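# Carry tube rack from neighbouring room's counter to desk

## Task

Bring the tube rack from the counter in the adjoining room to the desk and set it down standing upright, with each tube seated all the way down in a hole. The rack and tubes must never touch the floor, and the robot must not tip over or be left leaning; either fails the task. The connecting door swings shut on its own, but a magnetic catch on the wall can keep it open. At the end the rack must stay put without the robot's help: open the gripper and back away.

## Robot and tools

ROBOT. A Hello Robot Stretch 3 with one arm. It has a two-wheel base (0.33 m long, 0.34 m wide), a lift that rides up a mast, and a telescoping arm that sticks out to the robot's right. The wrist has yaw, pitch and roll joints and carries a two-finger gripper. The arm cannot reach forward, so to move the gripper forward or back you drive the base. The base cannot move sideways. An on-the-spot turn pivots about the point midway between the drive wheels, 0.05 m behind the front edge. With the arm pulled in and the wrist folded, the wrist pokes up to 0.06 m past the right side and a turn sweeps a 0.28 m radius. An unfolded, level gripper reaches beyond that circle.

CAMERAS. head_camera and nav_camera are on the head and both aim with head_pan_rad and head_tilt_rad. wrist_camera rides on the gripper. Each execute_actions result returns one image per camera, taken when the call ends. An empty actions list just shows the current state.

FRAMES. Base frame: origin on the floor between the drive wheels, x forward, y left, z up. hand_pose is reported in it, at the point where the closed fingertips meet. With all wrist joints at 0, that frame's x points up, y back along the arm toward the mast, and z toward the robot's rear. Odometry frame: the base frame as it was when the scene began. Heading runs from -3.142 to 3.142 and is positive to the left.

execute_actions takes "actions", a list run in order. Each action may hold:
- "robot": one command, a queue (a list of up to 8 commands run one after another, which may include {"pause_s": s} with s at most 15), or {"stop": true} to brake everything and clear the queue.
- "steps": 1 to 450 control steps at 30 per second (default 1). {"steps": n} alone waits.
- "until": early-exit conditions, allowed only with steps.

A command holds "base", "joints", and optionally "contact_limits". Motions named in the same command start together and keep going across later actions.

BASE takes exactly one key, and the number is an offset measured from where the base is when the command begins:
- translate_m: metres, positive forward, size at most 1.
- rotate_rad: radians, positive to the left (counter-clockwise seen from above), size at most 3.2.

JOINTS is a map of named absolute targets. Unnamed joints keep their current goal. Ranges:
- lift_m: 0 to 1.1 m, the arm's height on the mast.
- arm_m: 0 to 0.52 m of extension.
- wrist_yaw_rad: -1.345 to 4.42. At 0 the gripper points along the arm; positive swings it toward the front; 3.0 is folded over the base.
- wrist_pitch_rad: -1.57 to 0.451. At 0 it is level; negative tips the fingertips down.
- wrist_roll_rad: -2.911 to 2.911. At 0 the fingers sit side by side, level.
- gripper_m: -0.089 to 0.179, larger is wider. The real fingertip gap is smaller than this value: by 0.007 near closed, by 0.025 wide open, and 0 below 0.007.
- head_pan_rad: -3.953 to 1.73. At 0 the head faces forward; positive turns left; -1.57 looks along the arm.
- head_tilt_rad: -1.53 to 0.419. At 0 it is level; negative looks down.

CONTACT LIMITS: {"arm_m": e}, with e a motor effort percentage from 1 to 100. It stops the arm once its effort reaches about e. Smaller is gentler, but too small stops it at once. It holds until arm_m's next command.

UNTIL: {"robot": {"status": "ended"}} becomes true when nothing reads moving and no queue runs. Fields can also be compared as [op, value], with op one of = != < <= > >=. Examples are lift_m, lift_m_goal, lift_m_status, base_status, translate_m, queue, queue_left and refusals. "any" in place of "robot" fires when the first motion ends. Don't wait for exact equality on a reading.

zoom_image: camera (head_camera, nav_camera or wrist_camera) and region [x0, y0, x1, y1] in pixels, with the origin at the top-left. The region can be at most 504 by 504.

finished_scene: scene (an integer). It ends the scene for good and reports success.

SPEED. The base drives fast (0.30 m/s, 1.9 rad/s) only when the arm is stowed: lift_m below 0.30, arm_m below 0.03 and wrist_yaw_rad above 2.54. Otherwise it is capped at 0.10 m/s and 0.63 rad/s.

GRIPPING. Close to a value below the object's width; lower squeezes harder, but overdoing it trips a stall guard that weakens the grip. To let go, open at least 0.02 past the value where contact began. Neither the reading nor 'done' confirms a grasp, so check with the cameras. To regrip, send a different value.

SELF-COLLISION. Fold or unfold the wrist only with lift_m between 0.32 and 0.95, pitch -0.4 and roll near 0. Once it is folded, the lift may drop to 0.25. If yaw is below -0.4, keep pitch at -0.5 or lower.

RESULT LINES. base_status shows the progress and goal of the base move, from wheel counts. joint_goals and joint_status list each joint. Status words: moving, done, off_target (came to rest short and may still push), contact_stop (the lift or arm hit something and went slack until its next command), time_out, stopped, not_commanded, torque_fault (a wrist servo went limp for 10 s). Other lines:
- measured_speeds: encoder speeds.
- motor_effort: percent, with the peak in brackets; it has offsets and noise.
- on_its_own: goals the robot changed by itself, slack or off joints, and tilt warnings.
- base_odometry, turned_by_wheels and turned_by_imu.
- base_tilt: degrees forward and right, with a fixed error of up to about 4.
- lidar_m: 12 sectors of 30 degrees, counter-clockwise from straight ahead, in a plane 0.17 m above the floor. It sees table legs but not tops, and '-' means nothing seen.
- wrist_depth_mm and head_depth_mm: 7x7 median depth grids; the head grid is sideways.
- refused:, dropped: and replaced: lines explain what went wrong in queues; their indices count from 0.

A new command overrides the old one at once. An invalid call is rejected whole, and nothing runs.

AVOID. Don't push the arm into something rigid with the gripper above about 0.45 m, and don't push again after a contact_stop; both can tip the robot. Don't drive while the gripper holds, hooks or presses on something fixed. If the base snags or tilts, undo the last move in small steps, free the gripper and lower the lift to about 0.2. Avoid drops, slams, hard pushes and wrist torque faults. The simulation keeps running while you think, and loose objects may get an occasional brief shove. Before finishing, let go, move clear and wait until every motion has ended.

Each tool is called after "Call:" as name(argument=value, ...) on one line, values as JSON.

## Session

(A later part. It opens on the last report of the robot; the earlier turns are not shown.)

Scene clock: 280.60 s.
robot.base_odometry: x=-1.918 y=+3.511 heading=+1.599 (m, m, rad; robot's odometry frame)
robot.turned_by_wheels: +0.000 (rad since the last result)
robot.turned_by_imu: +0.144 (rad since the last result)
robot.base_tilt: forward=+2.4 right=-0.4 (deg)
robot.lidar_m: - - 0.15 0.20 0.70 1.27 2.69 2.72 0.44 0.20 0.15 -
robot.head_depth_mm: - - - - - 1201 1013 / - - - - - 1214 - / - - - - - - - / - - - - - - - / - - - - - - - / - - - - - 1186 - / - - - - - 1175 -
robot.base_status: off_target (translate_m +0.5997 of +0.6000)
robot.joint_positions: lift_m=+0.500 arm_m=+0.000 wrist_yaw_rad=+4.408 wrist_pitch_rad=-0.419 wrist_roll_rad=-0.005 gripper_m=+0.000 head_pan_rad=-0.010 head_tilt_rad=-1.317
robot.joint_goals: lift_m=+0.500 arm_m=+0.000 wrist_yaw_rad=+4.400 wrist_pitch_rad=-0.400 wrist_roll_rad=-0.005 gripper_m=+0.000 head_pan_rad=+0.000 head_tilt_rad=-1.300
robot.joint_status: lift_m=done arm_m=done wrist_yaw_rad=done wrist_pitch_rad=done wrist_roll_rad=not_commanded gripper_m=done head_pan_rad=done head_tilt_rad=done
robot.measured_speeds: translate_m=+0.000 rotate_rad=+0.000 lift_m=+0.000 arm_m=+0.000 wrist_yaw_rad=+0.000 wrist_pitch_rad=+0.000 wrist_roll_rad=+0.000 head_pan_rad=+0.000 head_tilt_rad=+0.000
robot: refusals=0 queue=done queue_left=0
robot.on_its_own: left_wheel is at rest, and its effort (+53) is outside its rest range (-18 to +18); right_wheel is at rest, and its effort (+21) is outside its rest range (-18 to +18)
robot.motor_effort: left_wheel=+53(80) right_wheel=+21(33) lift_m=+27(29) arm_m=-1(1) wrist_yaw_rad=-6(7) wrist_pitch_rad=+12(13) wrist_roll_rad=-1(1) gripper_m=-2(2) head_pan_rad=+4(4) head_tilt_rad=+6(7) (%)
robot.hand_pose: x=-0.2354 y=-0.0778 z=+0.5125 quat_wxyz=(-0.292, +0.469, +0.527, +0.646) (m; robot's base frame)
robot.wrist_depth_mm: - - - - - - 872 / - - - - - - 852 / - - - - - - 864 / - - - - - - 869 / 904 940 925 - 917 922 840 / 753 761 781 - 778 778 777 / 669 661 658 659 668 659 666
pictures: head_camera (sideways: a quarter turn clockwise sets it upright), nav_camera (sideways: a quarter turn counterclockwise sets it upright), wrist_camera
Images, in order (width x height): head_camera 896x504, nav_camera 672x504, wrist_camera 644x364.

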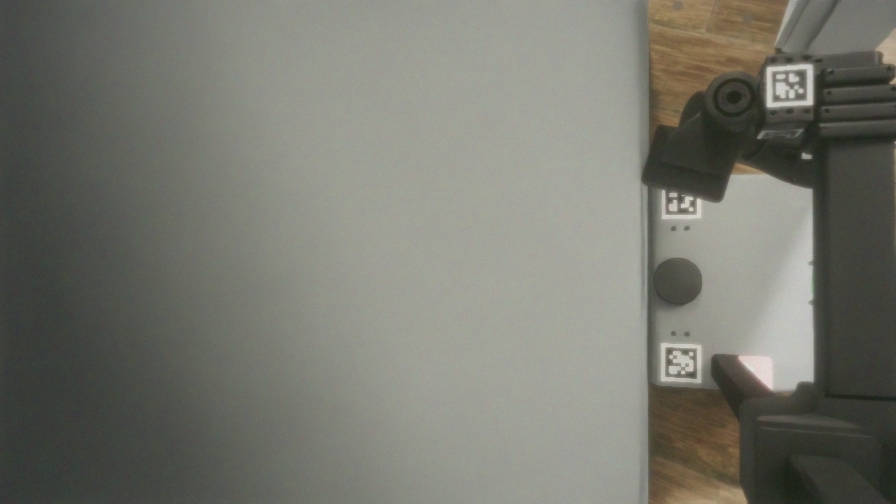

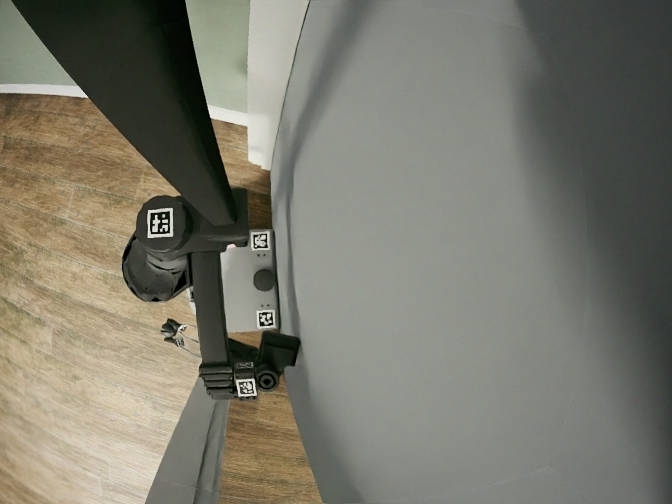

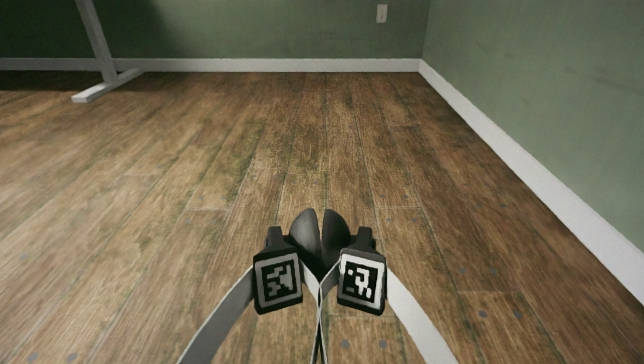

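Call:
execute_actions(actions=[{"robot":{"base":{"translate_m":1.0}},"steps":450,"until":{"robot":{"status":"ended"}}}])

Scene clock: 295.30 s.
robot.base_odometry: x=-1.946 y=+4.510 heading=+1.599 (m, m, rad; robot's odometry frame)
robot.turned_by_wheels: +0.000 (rad since the last result)
robot.turned_by_imu: +0.231 (rad since the last result)
robot.base_tilt: forward=+2.5 right=-0.5 (deg)
robot.lidar_m: - - 0.15 0.20 0.79 2.26 2.81 0.50 0.50 0.20 0.15 -
robot.head_depth_mm: - - - - - 1193 1133 / - - - - - 1213 - / - - - - - - - / - - - - - - - / - - - - - - - / - - - - - 1186 - / - - - - - 1173 -
robot.base_status: off_target (translate_m +0.9997 of +1.0000)
robot.joint_positions: lift_m=+0.500 arm_m=+0.000 wrist_yaw_rad=+4.408 wrist_pitch_rad=-0.419 wrist_roll_rad=-0.006 gripper_m=+0.000 head_pan_rad=-0.008 head_tilt_rad=-1.317
robot.joint_goals: lift_m=+0.500 arm_m=+0.000 wrist_yaw_rad=+4.400 wrist_pitch_rad=-0.400 wrist_roll_rad=-0.006 gripper_m=+0.000 head_pan_rad=+0.000 head_tilt_rad=-1.300
robot.joint_status: lift_m=done arm_m=done wrist_yaw_rad=done wrist_pitch_rad=done wrist_roll_rad=not_commanded gripper_m=done head_pan_rad=done head_tilt_rad=done
robot.measured_speeds: translate_m=+0.000 rotate_rad=+0.000 lift_m=+0.000 arm_m=+0.000 wrist_yaw_rad=+0.000 wrist_pitch_rad=+0.000 wrist_roll_rad=+0.000 head_pan_rad=+0.000 head_tilt_rad=+0.000
robot: refusals=0 queue=done queue_left=0
robot.on_its_own: left_wheel is at rest, and its effort (+52) is outside its rest range (-18 to +18); right_wheel is at rest, and its effort (+21) is outside its rest range (-18 to +18)
robot.motor_effort: left_wheel=+52(80) right_wheel=+21(33) lift_m=+27(29) arm_m=-1(1) wrist_yaw_rad=-7(7) wrist_pitch_rad=+12(12) wrist_roll_rad=-1(1) gripper_m=-3(2) head_pan_rad=+4(4) head_tilt_rad=+6(6) (%)
robot.hand_pose: x=-0.2354 y=-0.0778 z=+0.5125 quat_wxyz=(-0.292, +0.468, +0.527, +0.646) (m; robot's base frame)
robot.wrist_depth_mm: - - - - - - - / - - - - - - - / - - - - - - - / 318 - - - - - - / 321 931 931 - 919 940 933 / 317 753 782 - 777 763 774 / 331 461 665 660 670 655 661
pictures: head_camera (sideways: a quarter turn clockwise sets it upright), nav_camera (sideways: a quarter turn counterclockwise sets it upright), wrist_camera
Images, in order (width x height): head_camera 896x504, nav_camera 672x504, wrist_camera 644x364.

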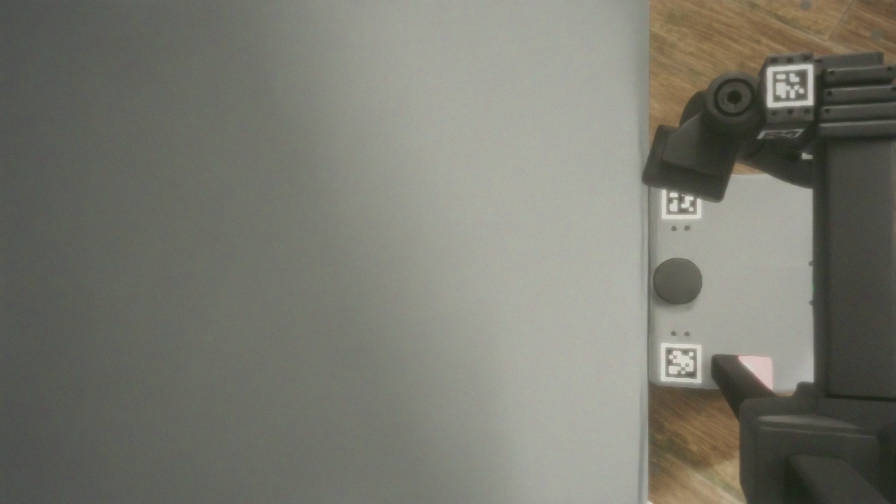

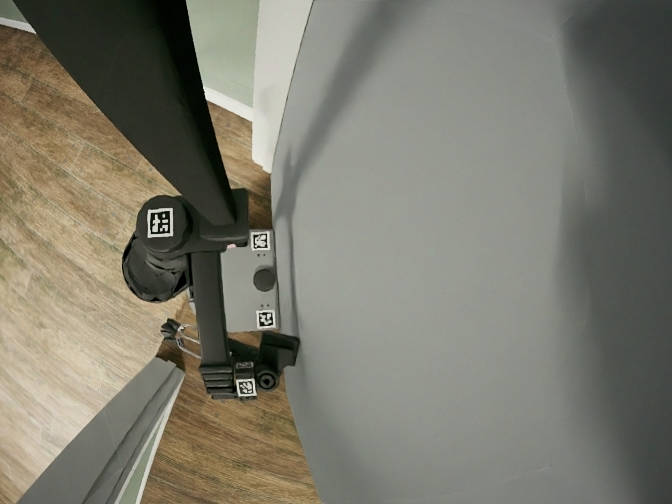

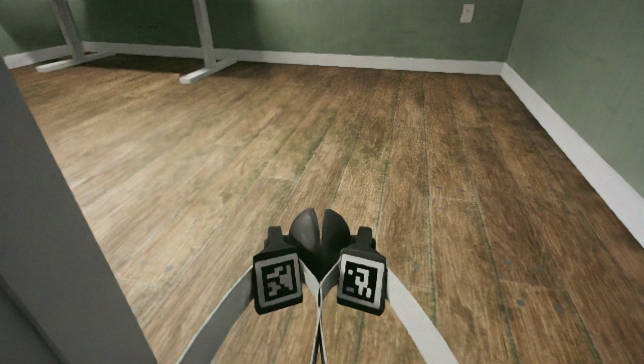

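Call:
execute_actions(actions=[{"robot":{"base":{"translate_m":0.7},"joints":{"head_tilt_rad":-1.45}},"steps":450,"until":{"robot":{"status":"ended"}}}])

Scene clock: 305.53 s.
robot.base_odometry: x=-1.966 y=+5.210 heading=+1.599 (m, m, rad; robot's odometry frame)
robot.turned_by_wheels: +0.000 (rad since the last result)
robot.turned_by_imu: +1.115 (rad since the last result)
robot.base_tilt: forward=+2.3 right=-0.6 (deg)
robot.lidar_m: - - 0.15 0.20 3.13 0.86 1.71 2.39 1.85 0.20 0.15 -
robot.head_depth_mm: - - - - 1243 1212 1174 / - - - - 715 - 1157 / - - - - 344 - 1146 / - - - - 565 - 1157 / - - - - 601 - - / - - - - 1212 - - / - - - - 1213 - -
robot.base_status: off_target (translate_m +0.6997 of +0.7000)
robot.joint_positions: lift_m=+0.500 arm_m=+0.000 wrist_yaw_rad=+4.408 wrist_pitch_rad=-0.419 wrist_roll_rad=-0.006 gripper_m=+0.000 head_pan_rad=-0.002 head_tilt_rad=-1.439
robot.joint_goals: lift_m=+0.500 arm_m=+0.000 wrist_yaw_rad=+4.400 wrist_pitch_rad=-0.400 wrist_roll_rad=-0.006 gripper_m=+0.000 head_pan_rad=+0.000 head_tilt_rad=-1.450
robot.joint_status: lift_m=done arm_m=done wrist_yaw_rad=done wrist_pitch_rad=done wrist_roll_rad=not_commanded gripper_m=done head_pan_rad=done head_tilt_rad=done
robot.measured_speeds: translate_m=+0.000 rotate_rad=+0.000 lift_m=+0.000 arm_m=+0.000 wrist_yaw_rad=+0.000 wrist_pitch_rad=+0.000 wrist_roll_rad=+0.000 head_pan_rad=+0.000 head_tilt_rad=+0.000
robot: refusals=0 queue=done queue_left=0
robot.on_its_own: left_wheel is at rest, and its effort (+65) is outside its rest range (-18 to +18); right_wheel is at rest, and its effort (+24) is outside its rest range (-18 to +18)
robot.motor_effort: left_wheel=+65(100) right_wheel=+24(61) lift_m=+27(28) arm_m=-1(2) wrist_yaw_rad=-7(9) wrist_pitch_rad=+12(13) wrist_roll_rad=-1(1) gripper_m=-1(2) head_pan_rad=+1(4) head_tilt_rad=-4(15) (%)
robot.hand_pose: x=-0.2354 y=-0.0778 z=+0.5125 quat_wxyz=(-0.292, +0.468, +0.527, +0.646) (m; robot's base frame)
robot.wrist_depth_mm: - - - - 815 - - / - - - - 865 - - / - - - - 856 - - / - - - - 928 - - / 920 915 919 - 928 924 924 / 753 776 773 - 770 776 756 / 663 665 662 654 669 672 661
pictures: head_camera (sideways: a quarter turn clockwise sets it upright), nav_camera (sideways: a quarter turn counterclockwise sets it upright), wrist_camera
Images, in order (width x height): head_camera 896x504, nav_camera 672x504, wrist_camera 644x364.

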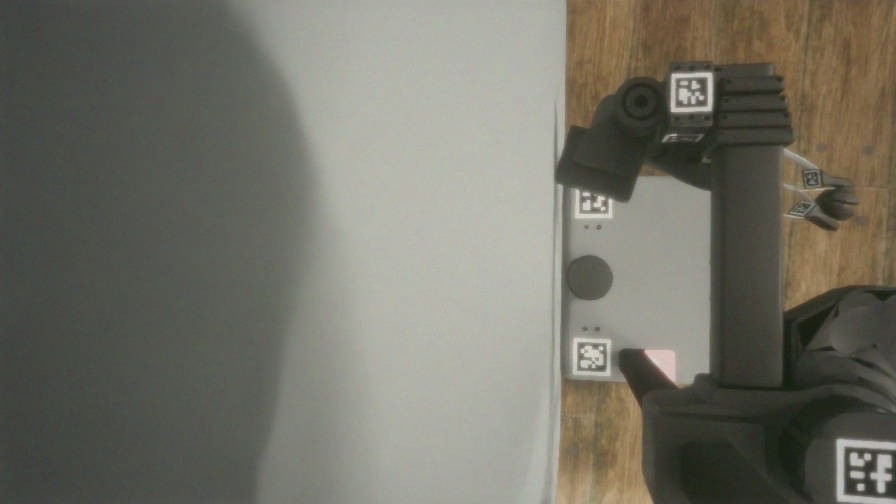

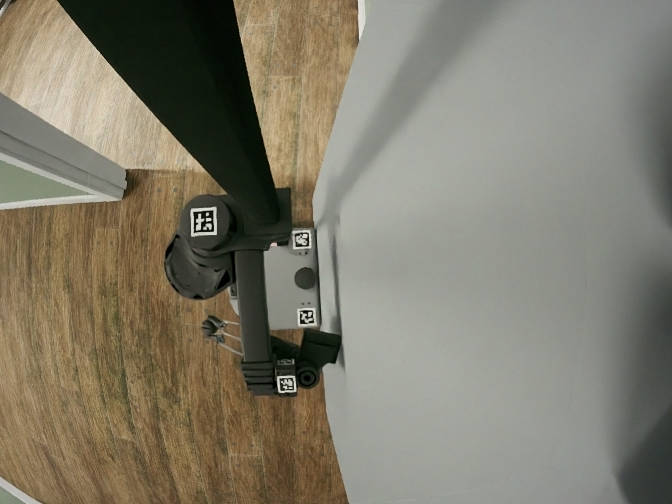

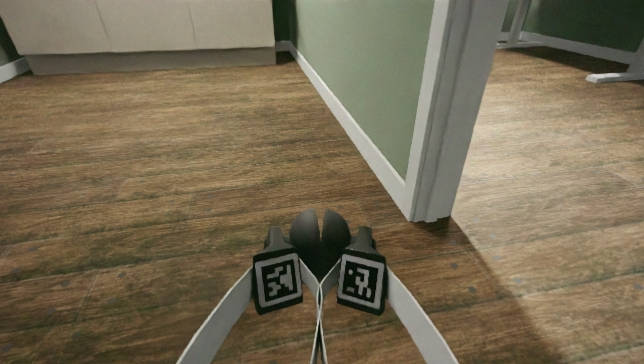

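Call:
execute_actions(actions=[{"robot":{"base":{"translate_m":-0.12},"joints":{"head_tilt_rad":-0.9}},"steps":450,"until":{"robot":{"status":"ended"}}},{"steps":45}])

Scene clock: 311.37 s.
robot.base_odometry: x=-1.963 y=+5.090 heading=+1.599 (m, m, rad; robot's odometry frame)
robot.turned_by_wheels: +0.000 (rad since the last result)
robot.turned_by_imu: -0.003 (rad since the last result)
robot.base_tilt: forward=+2.4 right=-0.5 (deg)
robot.lidar_m: 0.17 0.18 0.24 1.91 3.16 0.75 1.74 2.39 1.84 1.06 0.24 0.18
robot.head_depth_mm: - - - - - 334 546 / - - - - - 333 544 / - - - - - 332 541 / - - - - - 332 538 / - - - - - 330 537 / - - - - - 329 534 / - - - - - 328 531
robot.base_status: done (translate_m -0.1200 of -0.1200)
robot.joint_positions: lift_m=+0.500 arm_m=+0.000 wrist_yaw_rad=+4.402 wrist_pitch_rad=-0.419 wrist_roll_rad=-0.006 gripper_m=+0.000 head_pan_rad=-0.002 head_tilt_rad=-0.902
robot.joint_goals: lift_m=+0.500 arm_m=+0.000 wrist_yaw_rad=+4.400 wrist_pitch_rad=-0.400 wrist_roll_rad=-0.006 gripper_m=+0.000 head_pan_rad=+0.000 head_tilt_rad=-0.900
robot.joint_status: lift_m=done arm_m=done wrist_yaw_rad=done wrist_pitch_rad=done wrist_roll_rad=not_commanded gripper_m=done head_pan_rad=done head_tilt_rad=done
robot.measured_speeds: translate_m=+0.000 rotate_rad=+0.000 lift_m=+0.000 arm_m=+0.000 wrist_yaw_rad=+0.000 wrist_pitch_rad=+0.000 wrist_roll_rad=+0.000 head_pan_rad=+0.000 head_tilt_rad=+0.000
robot: refusals=0 queue=done queue_left=0
robot.motor_effort: left_wheel=+0(64) right_wheel=+0(24) lift_m=+27(27) arm_m=-1(1) wrist_yaw_rad=-2(7) wrist_pitch_rad=+11(12) wrist_roll_rad=-1(1) gripper_m=-3(2) head_pan_rad=+1(2) head_tilt_rad=+2(22) (%)
robot.hand_pose: x=-0.2349 y=-0.0765 z=+0.5125 quat_wxyz=(-0.290, +0.470, +0.525, +0.647) (m; robot's base frame)
robot.wrist_depth_mm: - - - - 828 603 - / - - - - 880 645 - / - - - - 911 732 - / - - - - 922 - - / 933 925 930 - 862 884 895 / 769 767 780 - 774 773 769 / 665 653 666 659 662 678 658
pictures: head_camera (sideways: a quarter turn clockwise sets it upright), nav_camera (sideways: a quarter turn counterclockwise sets it upright), wrist_camera
Images, in order (width x height): head_camera 896x504, nav_camera 672x504, wrist_camera 644x364.

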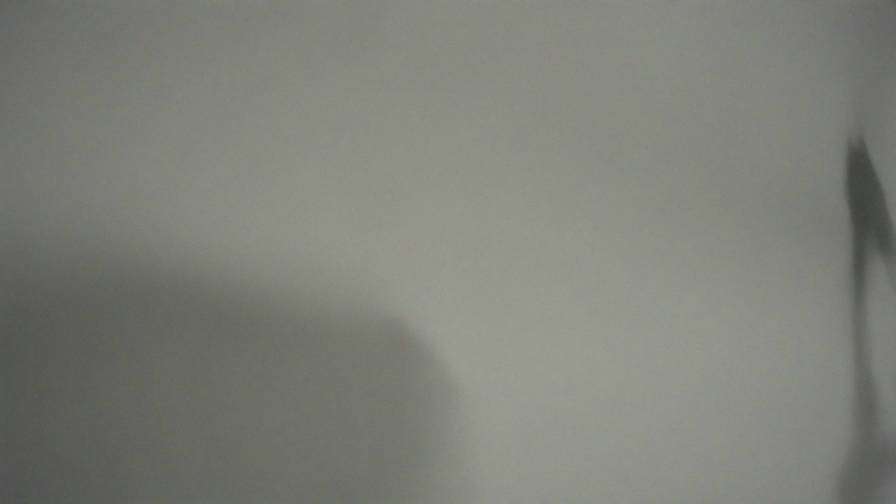

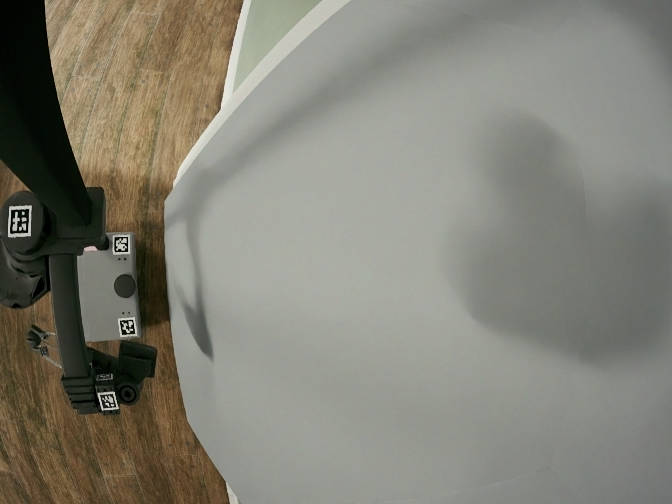

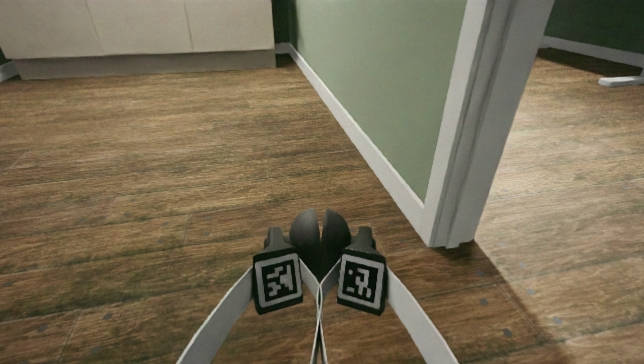

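Call:
execute_actions(actions=[{"robot":[{"base":{"translate_m":-0.75},"joints":{"head_pan_rad":-3.1,"head_tilt_rad":-0.5,"wrist_yaw_rad":3.0}},{"base":{"rotate_rad":-1.57},"joints":{"head_pan_rad":-1.57}}],"steps":450,"until":{"robot":{"status":"ended"}}}])

Scene clock: 327.03 s.
robot.base_odometry: x=-1.942 y=+4.340 heading=+0.029 (m, m, rad; robot's odometry frame)
robot.turned_by_wheels: -1.570 (rad since the last result)
robot.turned_by_imu: -1.582 (rad since the last result)
robot.base_tilt: forward=+2.4 right=-0.4 (deg)
robot.lidar_m: 1.75 1.44 0.95 0.91 0.95 1.69 0.36 0.40 0.58 2.04 2.19 1.78
robot.head_depth_mm: 1413 1352 1299 1240 1191 1151 1111 / 2212 2222 2083 1943 1831 1574 1347 / 2310 2462 2127 2635 2155 1671 1362 / 2280 2485 2066 2242 2144 1652 1349 / 2309 2500 2100 2244 2123 1646 1343 / 2307 2505 2092 2285 2106 1636 1339 / 2315 2484 2088 2302 2076 1619 1332
robot.base_status: done (rotate_rad -1.5698 of -1.5700)
robot.joint_positions: lift_m=+0.500 arm_m=+0.000 wrist_yaw_rad=+3.002 wrist_pitch_rad=-0.419 wrist_roll_rad=-0.006 gripper_m=+0.000 head_pan_rad=-1.577 head_tilt_rad=-0.507
robot.joint_goals: lift_m=+0.500 arm_m=+0.000 wrist_yaw_rad=+3.000 wrist_pitch_rad=-0.400 wrist_roll_rad=-0.006 gripper_m=+0.000 head_pan_rad=-1.570 head_tilt_rad=-0.500
robot.joint_status: lift_m=done arm_m=done wrist_yaw_rad=done wrist_pitch_rad=done wrist_roll_rad=not_commanded gripper_m=done head_pan_rad=done head_tilt_rad=done
robot.measured_speeds: translate_m=+0.000 rotate_rad=+0.000 lift_m=+0.000 arm_m=+0.000 wrist_yaw_rad=+0.000 wrist_pitch_rad=+0.000 wrist_roll_rad=+0.000 head_pan_rad=+0.000 head_tilt_rad=+0.000
robot: refusals=0 queue=done queue_left=0
robot.motor_effort: left_wheel=+5(9) right_wheel=-3(5) lift_m=+27(27) arm_m=-1(1) wrist_yaw_rad=-2(1) wrist_pitch_rad=+12(12) wrist_roll_rad=-1(1) gripper_m=-2(2) head_pan_rad=+3(33) head_tilt_rad=+2(20) (%)
robot.hand_pose: x=+0.0100 y=+0.0770 z=+0.5125 quat_wxyz=(+0.195, +0.698, +0.099, +0.682) (m; robot's base frame)
robot.wrist_depth_mm: 978 - 832 857 899 - - / - - 921 944 958 - - / - - - - - - - / - - - - - - - / 926 949 965 - 931 947 900 / 771 755 - - 774 765 770 / 672 655 673 657 660 662 657
pictures: head_camera (sideways: a quarter turn clockwise sets it upright), nav_camera (sideways: a quarter turn counterclockwise sets it upright), wrist_camera
Images, in order (width x height): head_camera 896x504, nav_camera 672x504, wrist_camera 644x364.

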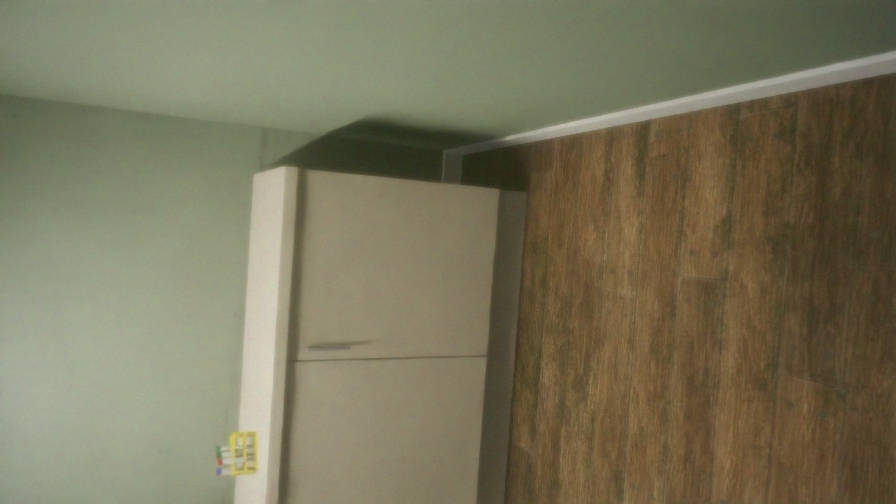

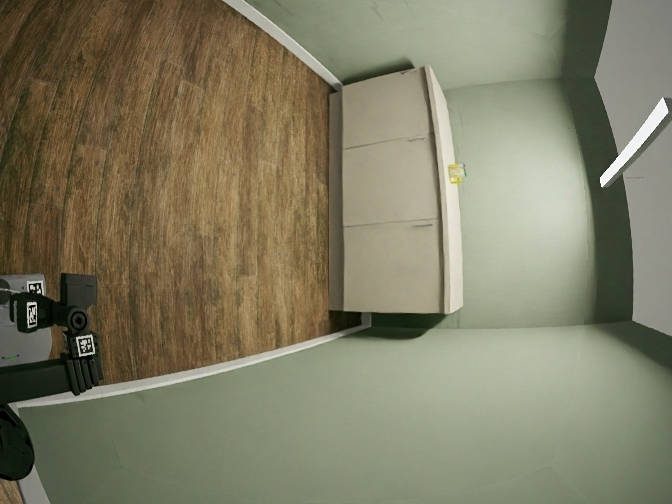

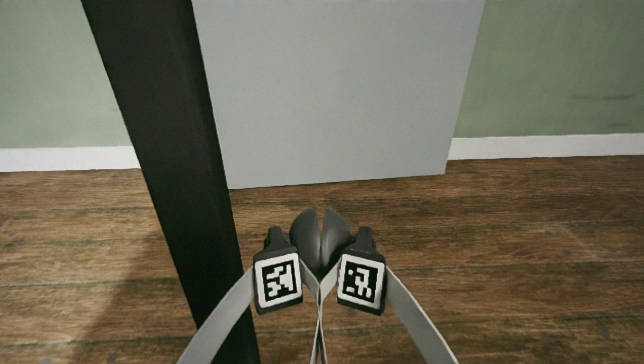

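Call:
execute_actions(actions=[{"robot":[{"base":{"rotate_rad":-1.107},"joints":{"lift_m":0.27}},{"base":{"translate_m":0.84}},{"base":{"translate_m":0.84}},{"base":{"rotate_rad":1.107}},{"joints":{"lift_m":0.9,"head_tilt_rad":-0.7}},{"joints":{"wrist_yaw_rad":0,"gripper_m":0.15}}],"steps":450,"until":{"robot":{"status":"ended"}}},{"steps":300,"until":{"robot":{"status":"ended"}}}])

Scene clock: 354.77 s.
robot.base_odometry: x=-1.147 y=+2.860 heading=+0.029 (m, m, rad; robot's odometry frame)
robot.turned_by_wheels: +0.000 (rad since the last result)
robot.turned_by_imu: -0.002 (rad since the last result)
robot.base_tilt: forward=+2.4 right=-0.6 (deg)
robot.lidar_m: 0.88 0.93 1.36 2.42 1.64 1.27 1.25 0.83 0.65 0.64 0.69 0.89
robot.head_depth_mm: 1035 1150 921 732 833 - - / 1035 1145 823 744 829 - - / 1043 1142 804 739 835 971 - / 1052 1151 885 744 828 - - / 1064 1158 877 750 867 1065 1216 / 1060 1162 864 759 875 1079 1201 / 1070 1157 856 768 903 1095 1198
robot.base_status: done (rotate_rad +1.1068 of +1.1070)
robot.joint_positions: lift_m=+0.900 arm_m=+0.000 wrist_yaw_rad=+0.002 wrist_pitch_rad=-0.419 wrist_roll_rad=-0.006 gripper_m=+0.150 head_pan_rad=-1.577 head_tilt_rad=-0.691
robot.joint_goals: lift_m=+0.900 arm_m=+0.000 wrist_yaw_rad=+0.000 wrist_pitch_rad=-0.400 wrist_roll_rad=-0.006 gripper_m=+0.150 head_pan_rad=-1.570 head_tilt_rad=-0.700
robot.joint_status: lift_m=done arm_m=done wrist_yaw_rad=done wrist_pitch_rad=done wrist_roll_rad=not_commanded gripper_m=done head_pan_rad=done head_tilt_rad=done
robot.measured_speeds: translate_m=+0.000 rotate_rad=+0.000 lift_m=+0.000 arm_m=+0.000 wrist_yaw_rad=+0.000 wrist_pitch_rad=+0.000 wrist_roll_rad=+0.000 head_pan_rad=+0.000 head_tilt_rad=+0.000
robot: refusals=0 queue=done queue_left=0
robot.motor_effort: left_wheel=-5(16) right_wheel=+3(7) lift_m=+31(33) arm_m=-1(1) wrist_yaw_rad=-2(0) wrist_pitch_rad=+12(12) wrist_roll_rad=-1(1) gripper_m=+0(81) head_pan_rad=+3(3) head_tilt_rad=-3(15) (%)
robot.hand_pose: x=-0.0211 y=-0.3695 z=+0.9123 quat_wxyz=(+0.694, +0.148, -0.689, -0.146) (m; robot's base frame)
robot.wrist_depth_mm: 835 892 883 850 508 822 798 / 452 452 457 455 460 458 457 / 464 448 436 396 384 373 356 / 523 499 473 462 450 428 414 / 593 546 543 513 497 465 454 / 675 - 610 592 553 - 499 / 856 769 694 662 627 584 564
pictures: head_camera (sideways: a quarter turn clockwise sets it upright), nav_camera (sideways: a quarter turn counterclockwise sets it upright), wrist_camera
Images, in order (width x height): head_camera 896x504, nav_camera 672x504, wrist_camera 644x364.

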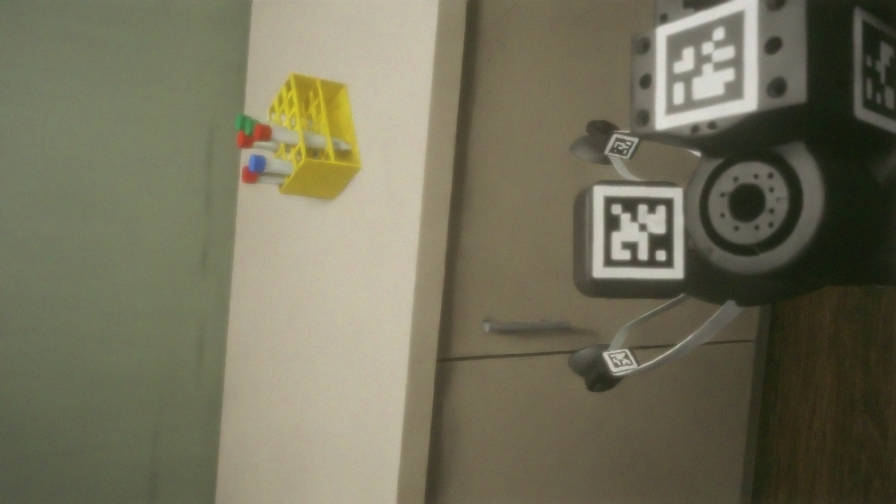

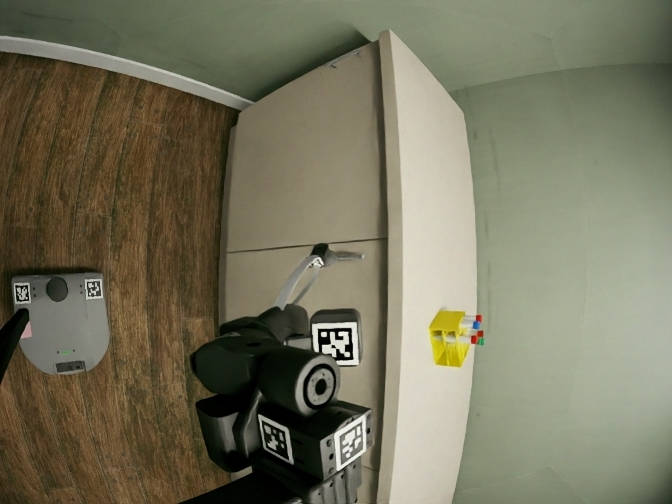

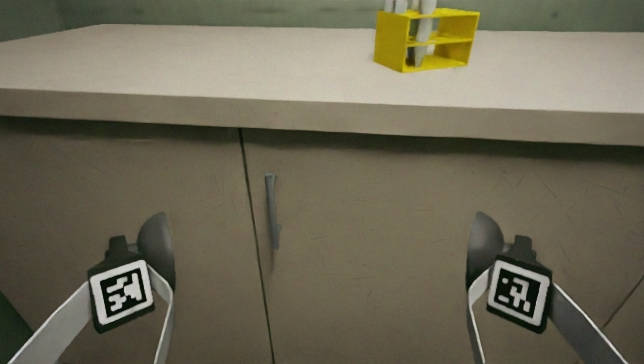

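Call:
execute_actions(actions=[{"robot":[{"joints":{"lift_m":1.05,"wrist_pitch_rad":-0.4},"base":{"translate_m":-0.1}}],"steps":450,"until":{"robot":{"status":"ended"}}}])

Scene clock: 369.23 s.
robot.base_odometry: x=-1.247 y=+2.857 heading=+0.029 (m, m, rad; robot's odometry frame)
robot.turned_by_wheels: +0.000 (rad since the last result)
robot.turned_by_imu: -0.002 (rad since the last result)
robot.base_tilt: forward=+2.4 right=-0.7 (deg)
robot.lidar_m: 0.97 1.04 1.51 2.40 1.51 1.17 1.15 0.82 0.64 0.63 0.68 0.99
robot.head_depth_mm: 1024 1111 - - - - 1206 / 1032 1117 - - - - 1202 / 1038 1126 - - - - 1182 / 1044 1137 - - - 1063 1211 / 1048 1146 872 719 870 1043 1208 / 1051 1162 863 755 878 1059 1194 / 1063 1146 853 753 886 1080 1193
robot.base_status: done (translate_m -0.1000 of -0.1000)
robot.joint_positions: lift_m=+1.050 arm_m=+0.000 wrist_yaw_rad=+0.002 wrist_pitch_rad=-0.419 wrist_roll_rad=-0.006 gripper_m=+0.150 head_pan_rad=-1.577 head_tilt_rad=-0.691
robot.joint_goals: lift_m=+1.050 arm_m=+0.000 wrist_yaw_rad=+0.000 wrist_pitch_rad=-0.400 wrist_roll_rad=-0.006 gripper_m=+0.150 head_pan_rad=-1.570 head_tilt_rad=-0.700
robot.joint_status: lift_m=done arm_m=done wrist_yaw_rad=done wrist_pitch_rad=done wrist_roll_rad=not_commanded gripper_m=done head_pan_rad=done head_tilt_rad=done
robot.measured_speeds: translate_m=+0.000 rotate_rad=+0.000 lift_m=+0.000 arm_m=+0.000 wrist_yaw_rad=+0.000 wrist_pitch_rad=+0.000 wrist_roll_rad=+0.000 head_pan_rad=+0.000 head_tilt_rad=+0.000
robot: refusals=0 queue=done queue_left=0
robot.motor_effort: left_wheel=-4(10) right_wheel=+2(3) lift_m=+31(32) arm_m=-1(2) wrist_yaw_rad=-1(1) wrist_pitch_rad=+12(10) wrist_roll_rad=-1(1) gripper_m=+0(0) head_pan_rad=+2(2) head_tilt_rad=-3(3) (%)
robot.hand_pose: x=-0.0212 y=-0.3695 z=+1.0623 quat_wxyz=(+0.694, +0.148, -0.689, -0.146) (m; robot's base frame)
robot.wrist_depth_mm: 919 911 934 876 860 838 855 / 956 - 987 920 916 892 862 / 662 658 675 584 627 670 658 / 498 502 505 502 502 503 497 / 576 539 515 496 454 437 429 / 652 - 584 562 538 - 489 / 771 751 684 648 612 582 554
pictures: head_camera (sideways: a quarter turn clockwise sets it upright), nav_camera (sideways: a quarter turn counterclockwise sets it upright), wrist_camera
Images, in order (width x height): head_camera 896x504, nav_camera 672x504, wrist_camera 644x364.

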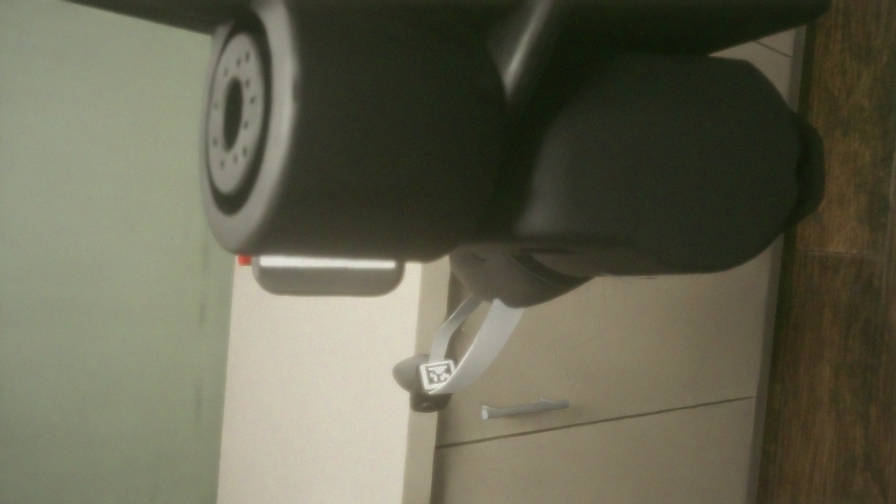

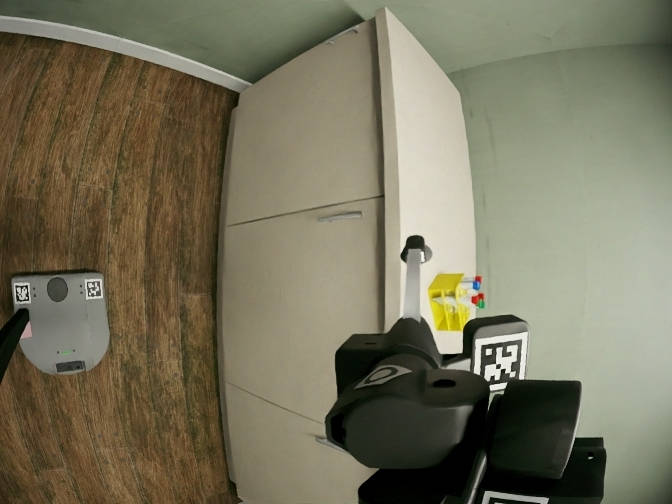

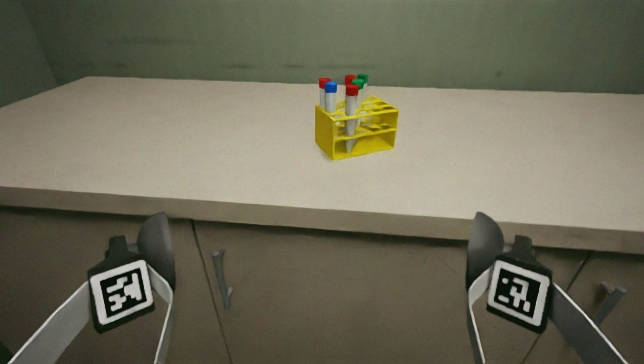

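Call:
execute_actions(actions=[{"robot":[{"joints":{"lift_m":1.1,"arm_m":0.2,"wrist_pitch_rad":-0.7},"base":{"translate_m":-0.05}}],"steps":450,"until":{"robot":{"status":"ended"}}}])

Call:
zoom_image(camera="wrist_camera", region=[200,0,480,200])

Scene clock: 376.13 s.
robot.base_odometry: x=-1.297 y=+2.856 heading=+0.029 (m, m, rad; robot's odometry frame)
robot.turned_by_wheels: +0.000 (rad since the last result)
robot.turned_by_imu: -0.002 (rad since the last result)
robot.base_tilt: forward=+2.5 right=-0.5 (deg)
robot.lidar_m: 1.02 1.09 1.60 2.40 1.44 1.12 1.10 0.81 0.63 0.63 0.67 1.00
robot.head_depth_mm: 1008 1169 918 718 813 972 1180 / - 1167 904 712 826 987 1197 / - - 810 731 836 1003 1185 / 1026 - 795 730 844 1017 1208 / 1039 1144 791 726 857 1033 1209 / 1053 1149 861 738 868 1052 1202 / 1051 1139 855 745 879 1062 1194
robot.base_status: done (translate_m -0.0500 of -0.0500)
robot.joint_positions: lift_m=+1.098 arm_m=+0.200 wrist_yaw_rad=+0.001 wrist_pitch_rad=-0.711 wrist_roll_rad=-0.006 gripper_m=+0.150 head_pan_rad=-1.577 head_tilt_rad=-0.692
robot.joint_goals: lift_m=+1.100 arm_m=+0.200 wrist_yaw_rad=+0.000 wrist_pitch_rad=-0.700 wrist_roll_rad=-0.006 gripper_m=+0.150 head_pan_rad=-1.570 head_tilt_rad=-0.700
robot.joint_status: lift_m=done arm_m=done wrist_yaw_rad=done wrist_pitch_rad=done wrist_roll_rad=not_commanded gripper_m=done head_pan_rad=done head_tilt_rad=done
robot.measured_speeds: translate_m=+0.000 rotate_rad=+0.000 lift_m=+0.000 arm_m=+0.000 wrist_yaw_rad=+0.000 wrist_pitch_rad=+0.000 wrist_roll_rad=+0.000 head_pan_rad=+0.000 head_tilt_rad=+0.000
robot: refusals=0 queue=done queue_left=0
robot.motor_effort: left_wheel=-4(11) right_wheel=+2(3) lift_m=+31(32) arm_m=+2(6) wrist_yaw_rad=-1(1) wrist_pitch_rad=+7(8) wrist_roll_rad=-1(1) gripper_m=+1(0) head_pan_rad=+2(3) head_tilt_rad=-4(3) (%)
robot.hand_pose: x=-0.0215 y=-0.5230 z=+1.0508 quat_wxyz=(+0.665, +0.247, -0.661, -0.246) (m; robot's base frame)
robot.wrist_depth_mm: 637 642 643 635 642 635 645 / 520 518 521 378 525 520 526 / 437 440 438 425 444 437 440 / 386 384 380 377 381 379 382 / 367 348 342 335 336 343 338 / 579 - 485 450 414 - 312 / - 875 710 631 581 534 449
pictures: head_camera (sideways: a quarter turn clockwise sets it upright), nav_camera (sideways: a quarter turn counterclockwise sets it upright), wrist_camera
Images, in order (width x height): head_camera 896x504, nav_camera 672x504, wrist_camera 644x364.

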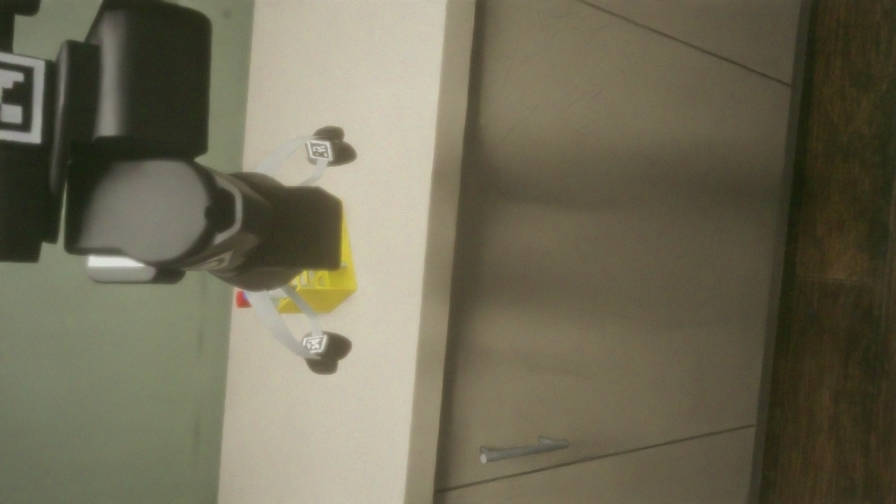

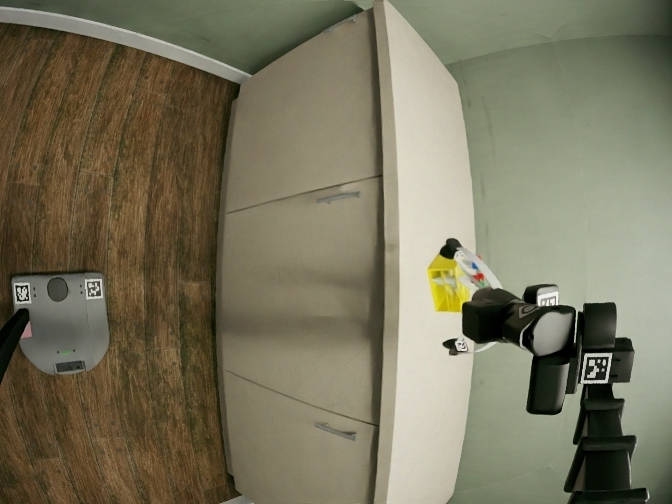

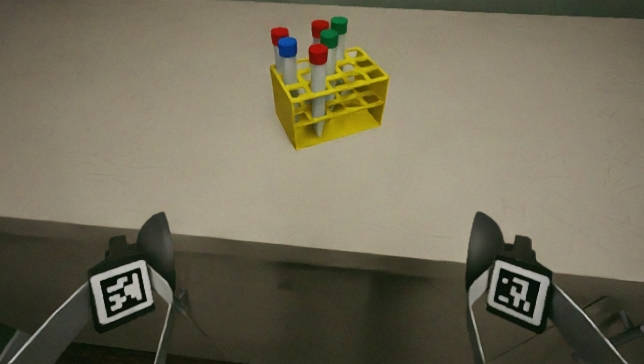

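Region (200, 0, 480, 200) of wrist_camera's 644x364 image, scaled by 1.800; it fills the top 360 rows of this view, and the rest is white.

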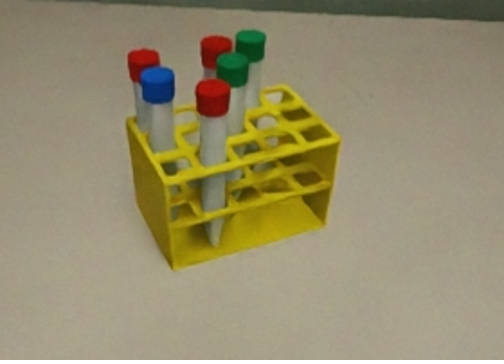

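Call:
execute_actions(actions=[{"robot":[{"joints":{"lift_m":1.06,"arm_m":0.25,"wrist_pitch_rad":-0.45,"wrist_yaw_rad":0.4,"gripper_m":0.179},"base":{"translate_m":-0.12}}],"steps":450,"until":{"robot":{"status":"ended"}}}])

Scene clock: 386.73 s.
robot.base_odometry: x=-1.417 y=+2.852 heading=+0.029 (m, m, rad; robot's odometry frame)
robot.turned_by_wheels: +0.000 (rad since the last result)
robot.turned_by_imu: -0.002 (rad since the last result)
robot.base_tilt: forward=+2.4 right=-0.5 (deg)
robot.lidar_m: 1.14 1.22 1.78 2.39 1.29 1.00 0.98 0.79 0.62 0.61 0.66 0.98
robot.head_depth_mm: - 1139 916 714 794 951 1179 / - - 905 712 810 964 1172 / - - 874 707 817 985 1194 / 998 - 797 724 826 998 1189 / 1034 1163 803 720 840 1008 1207 / 1038 1141 784 717 851 1033 1201 / 1049 1146 815 733 860 1043 1197
robot.base_status: done (translate_m -0.1200 of -0.1200)
robot.joint_positions: lift_m=+1.060 arm_m=+0.250 wrist_yaw_rad=+0.398 wrist_pitch_rad=-0.471 wrist_roll_rad=-0.006 gripper_m=+0.179 head_pan_rad=-1.577 head_tilt_rad=-0.692
robot.joint_goals: lift_m=+1.060 arm_m=+0.250 wrist_yaw_rad=+0.400 wrist_pitch_rad=-0.450 wrist_roll_rad=-0.006 gripper_m=+0.179 head_pan_rad=-1.570 head_tilt_rad=-0.700
robot.joint_status: lift_m=done arm_m=done wrist_yaw_rad=done wrist_pitch_rad=done wrist_roll_rad=not_commanded gripper_m=done head_pan_rad=done head_tilt_rad=done
robot.measured_speeds: translate_m=+0.000 rotate_rad=+0.000 lift_m=+0.000 arm_m=+0.000 wrist_yaw_rad=+0.000 wrist_pitch_rad=+0.000 wrist_roll_rad=+0.000 head_pan_rad=+0.000 head_tilt_rad=+0.000
robot: refusals=0 queue=done queue_left=0
robot.motor_effort: left_wheel=-4(10) right_wheel=+2(4) lift_m=+22(31) arm_m=+3(6) wrist_yaw_rad=+1(1) wrist_pitch_rad=+13(14) wrist_roll_rad=-1(1) gripper_m=+1(86) head_pan_rad=+3(3) head_tilt_rad=-3(3) (%)
robot.hand_pose: x=+0.0628 y=-0.5952 z=+1.0613 quat_wxyz=(+0.709, +0.298, -0.639, -0.025) (m; robot's base frame)
robot.wrist_depth_mm: 826 - 883 765 669 599 543 / 837 832 835 783 712 639 569 / 599 606 608 579 574 607 589 / 475 468 474 390 388 470 469 / 611 381 387 384 384 401 388 / 921 347 328 330 330 330 332 / - 666 330 284 286 283 277
pictures: head_camera (sideways: a quarter turn clockwise sets it upright), nav_camera (sideways: a quarter turn counterclockwise sets it upright), wrist_camera
Images, in order (width x height): head_camera 896x504, nav_camera 672x504, wrist_camera 644x364.

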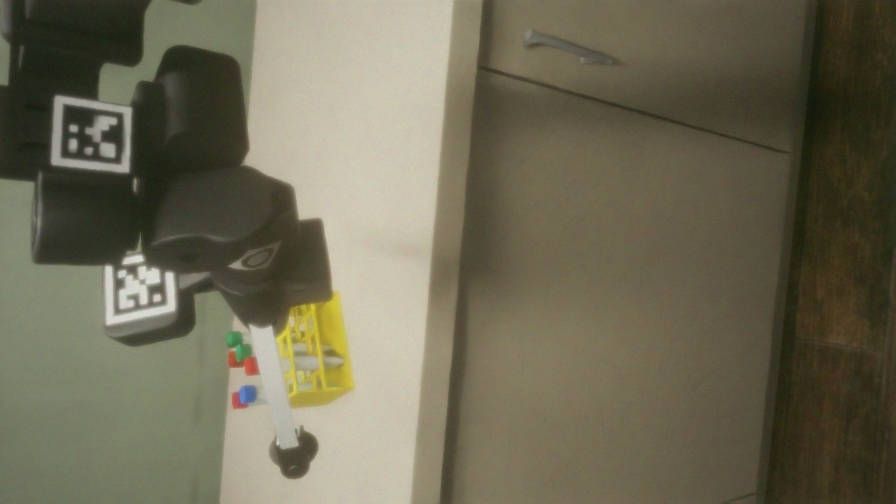

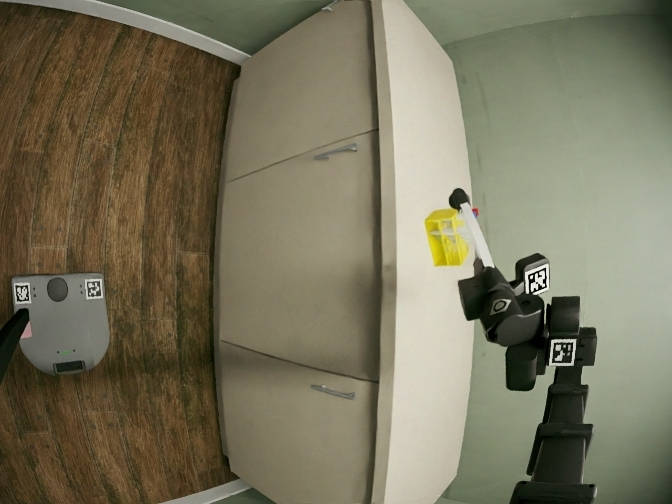

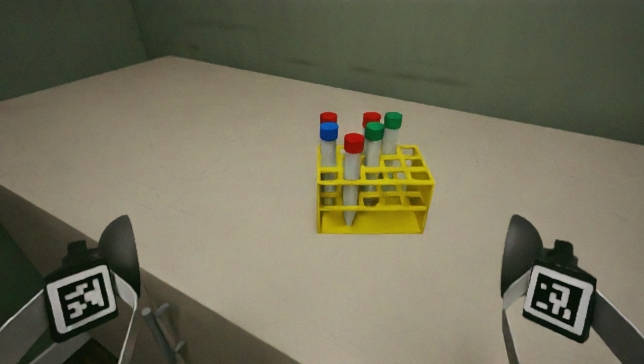

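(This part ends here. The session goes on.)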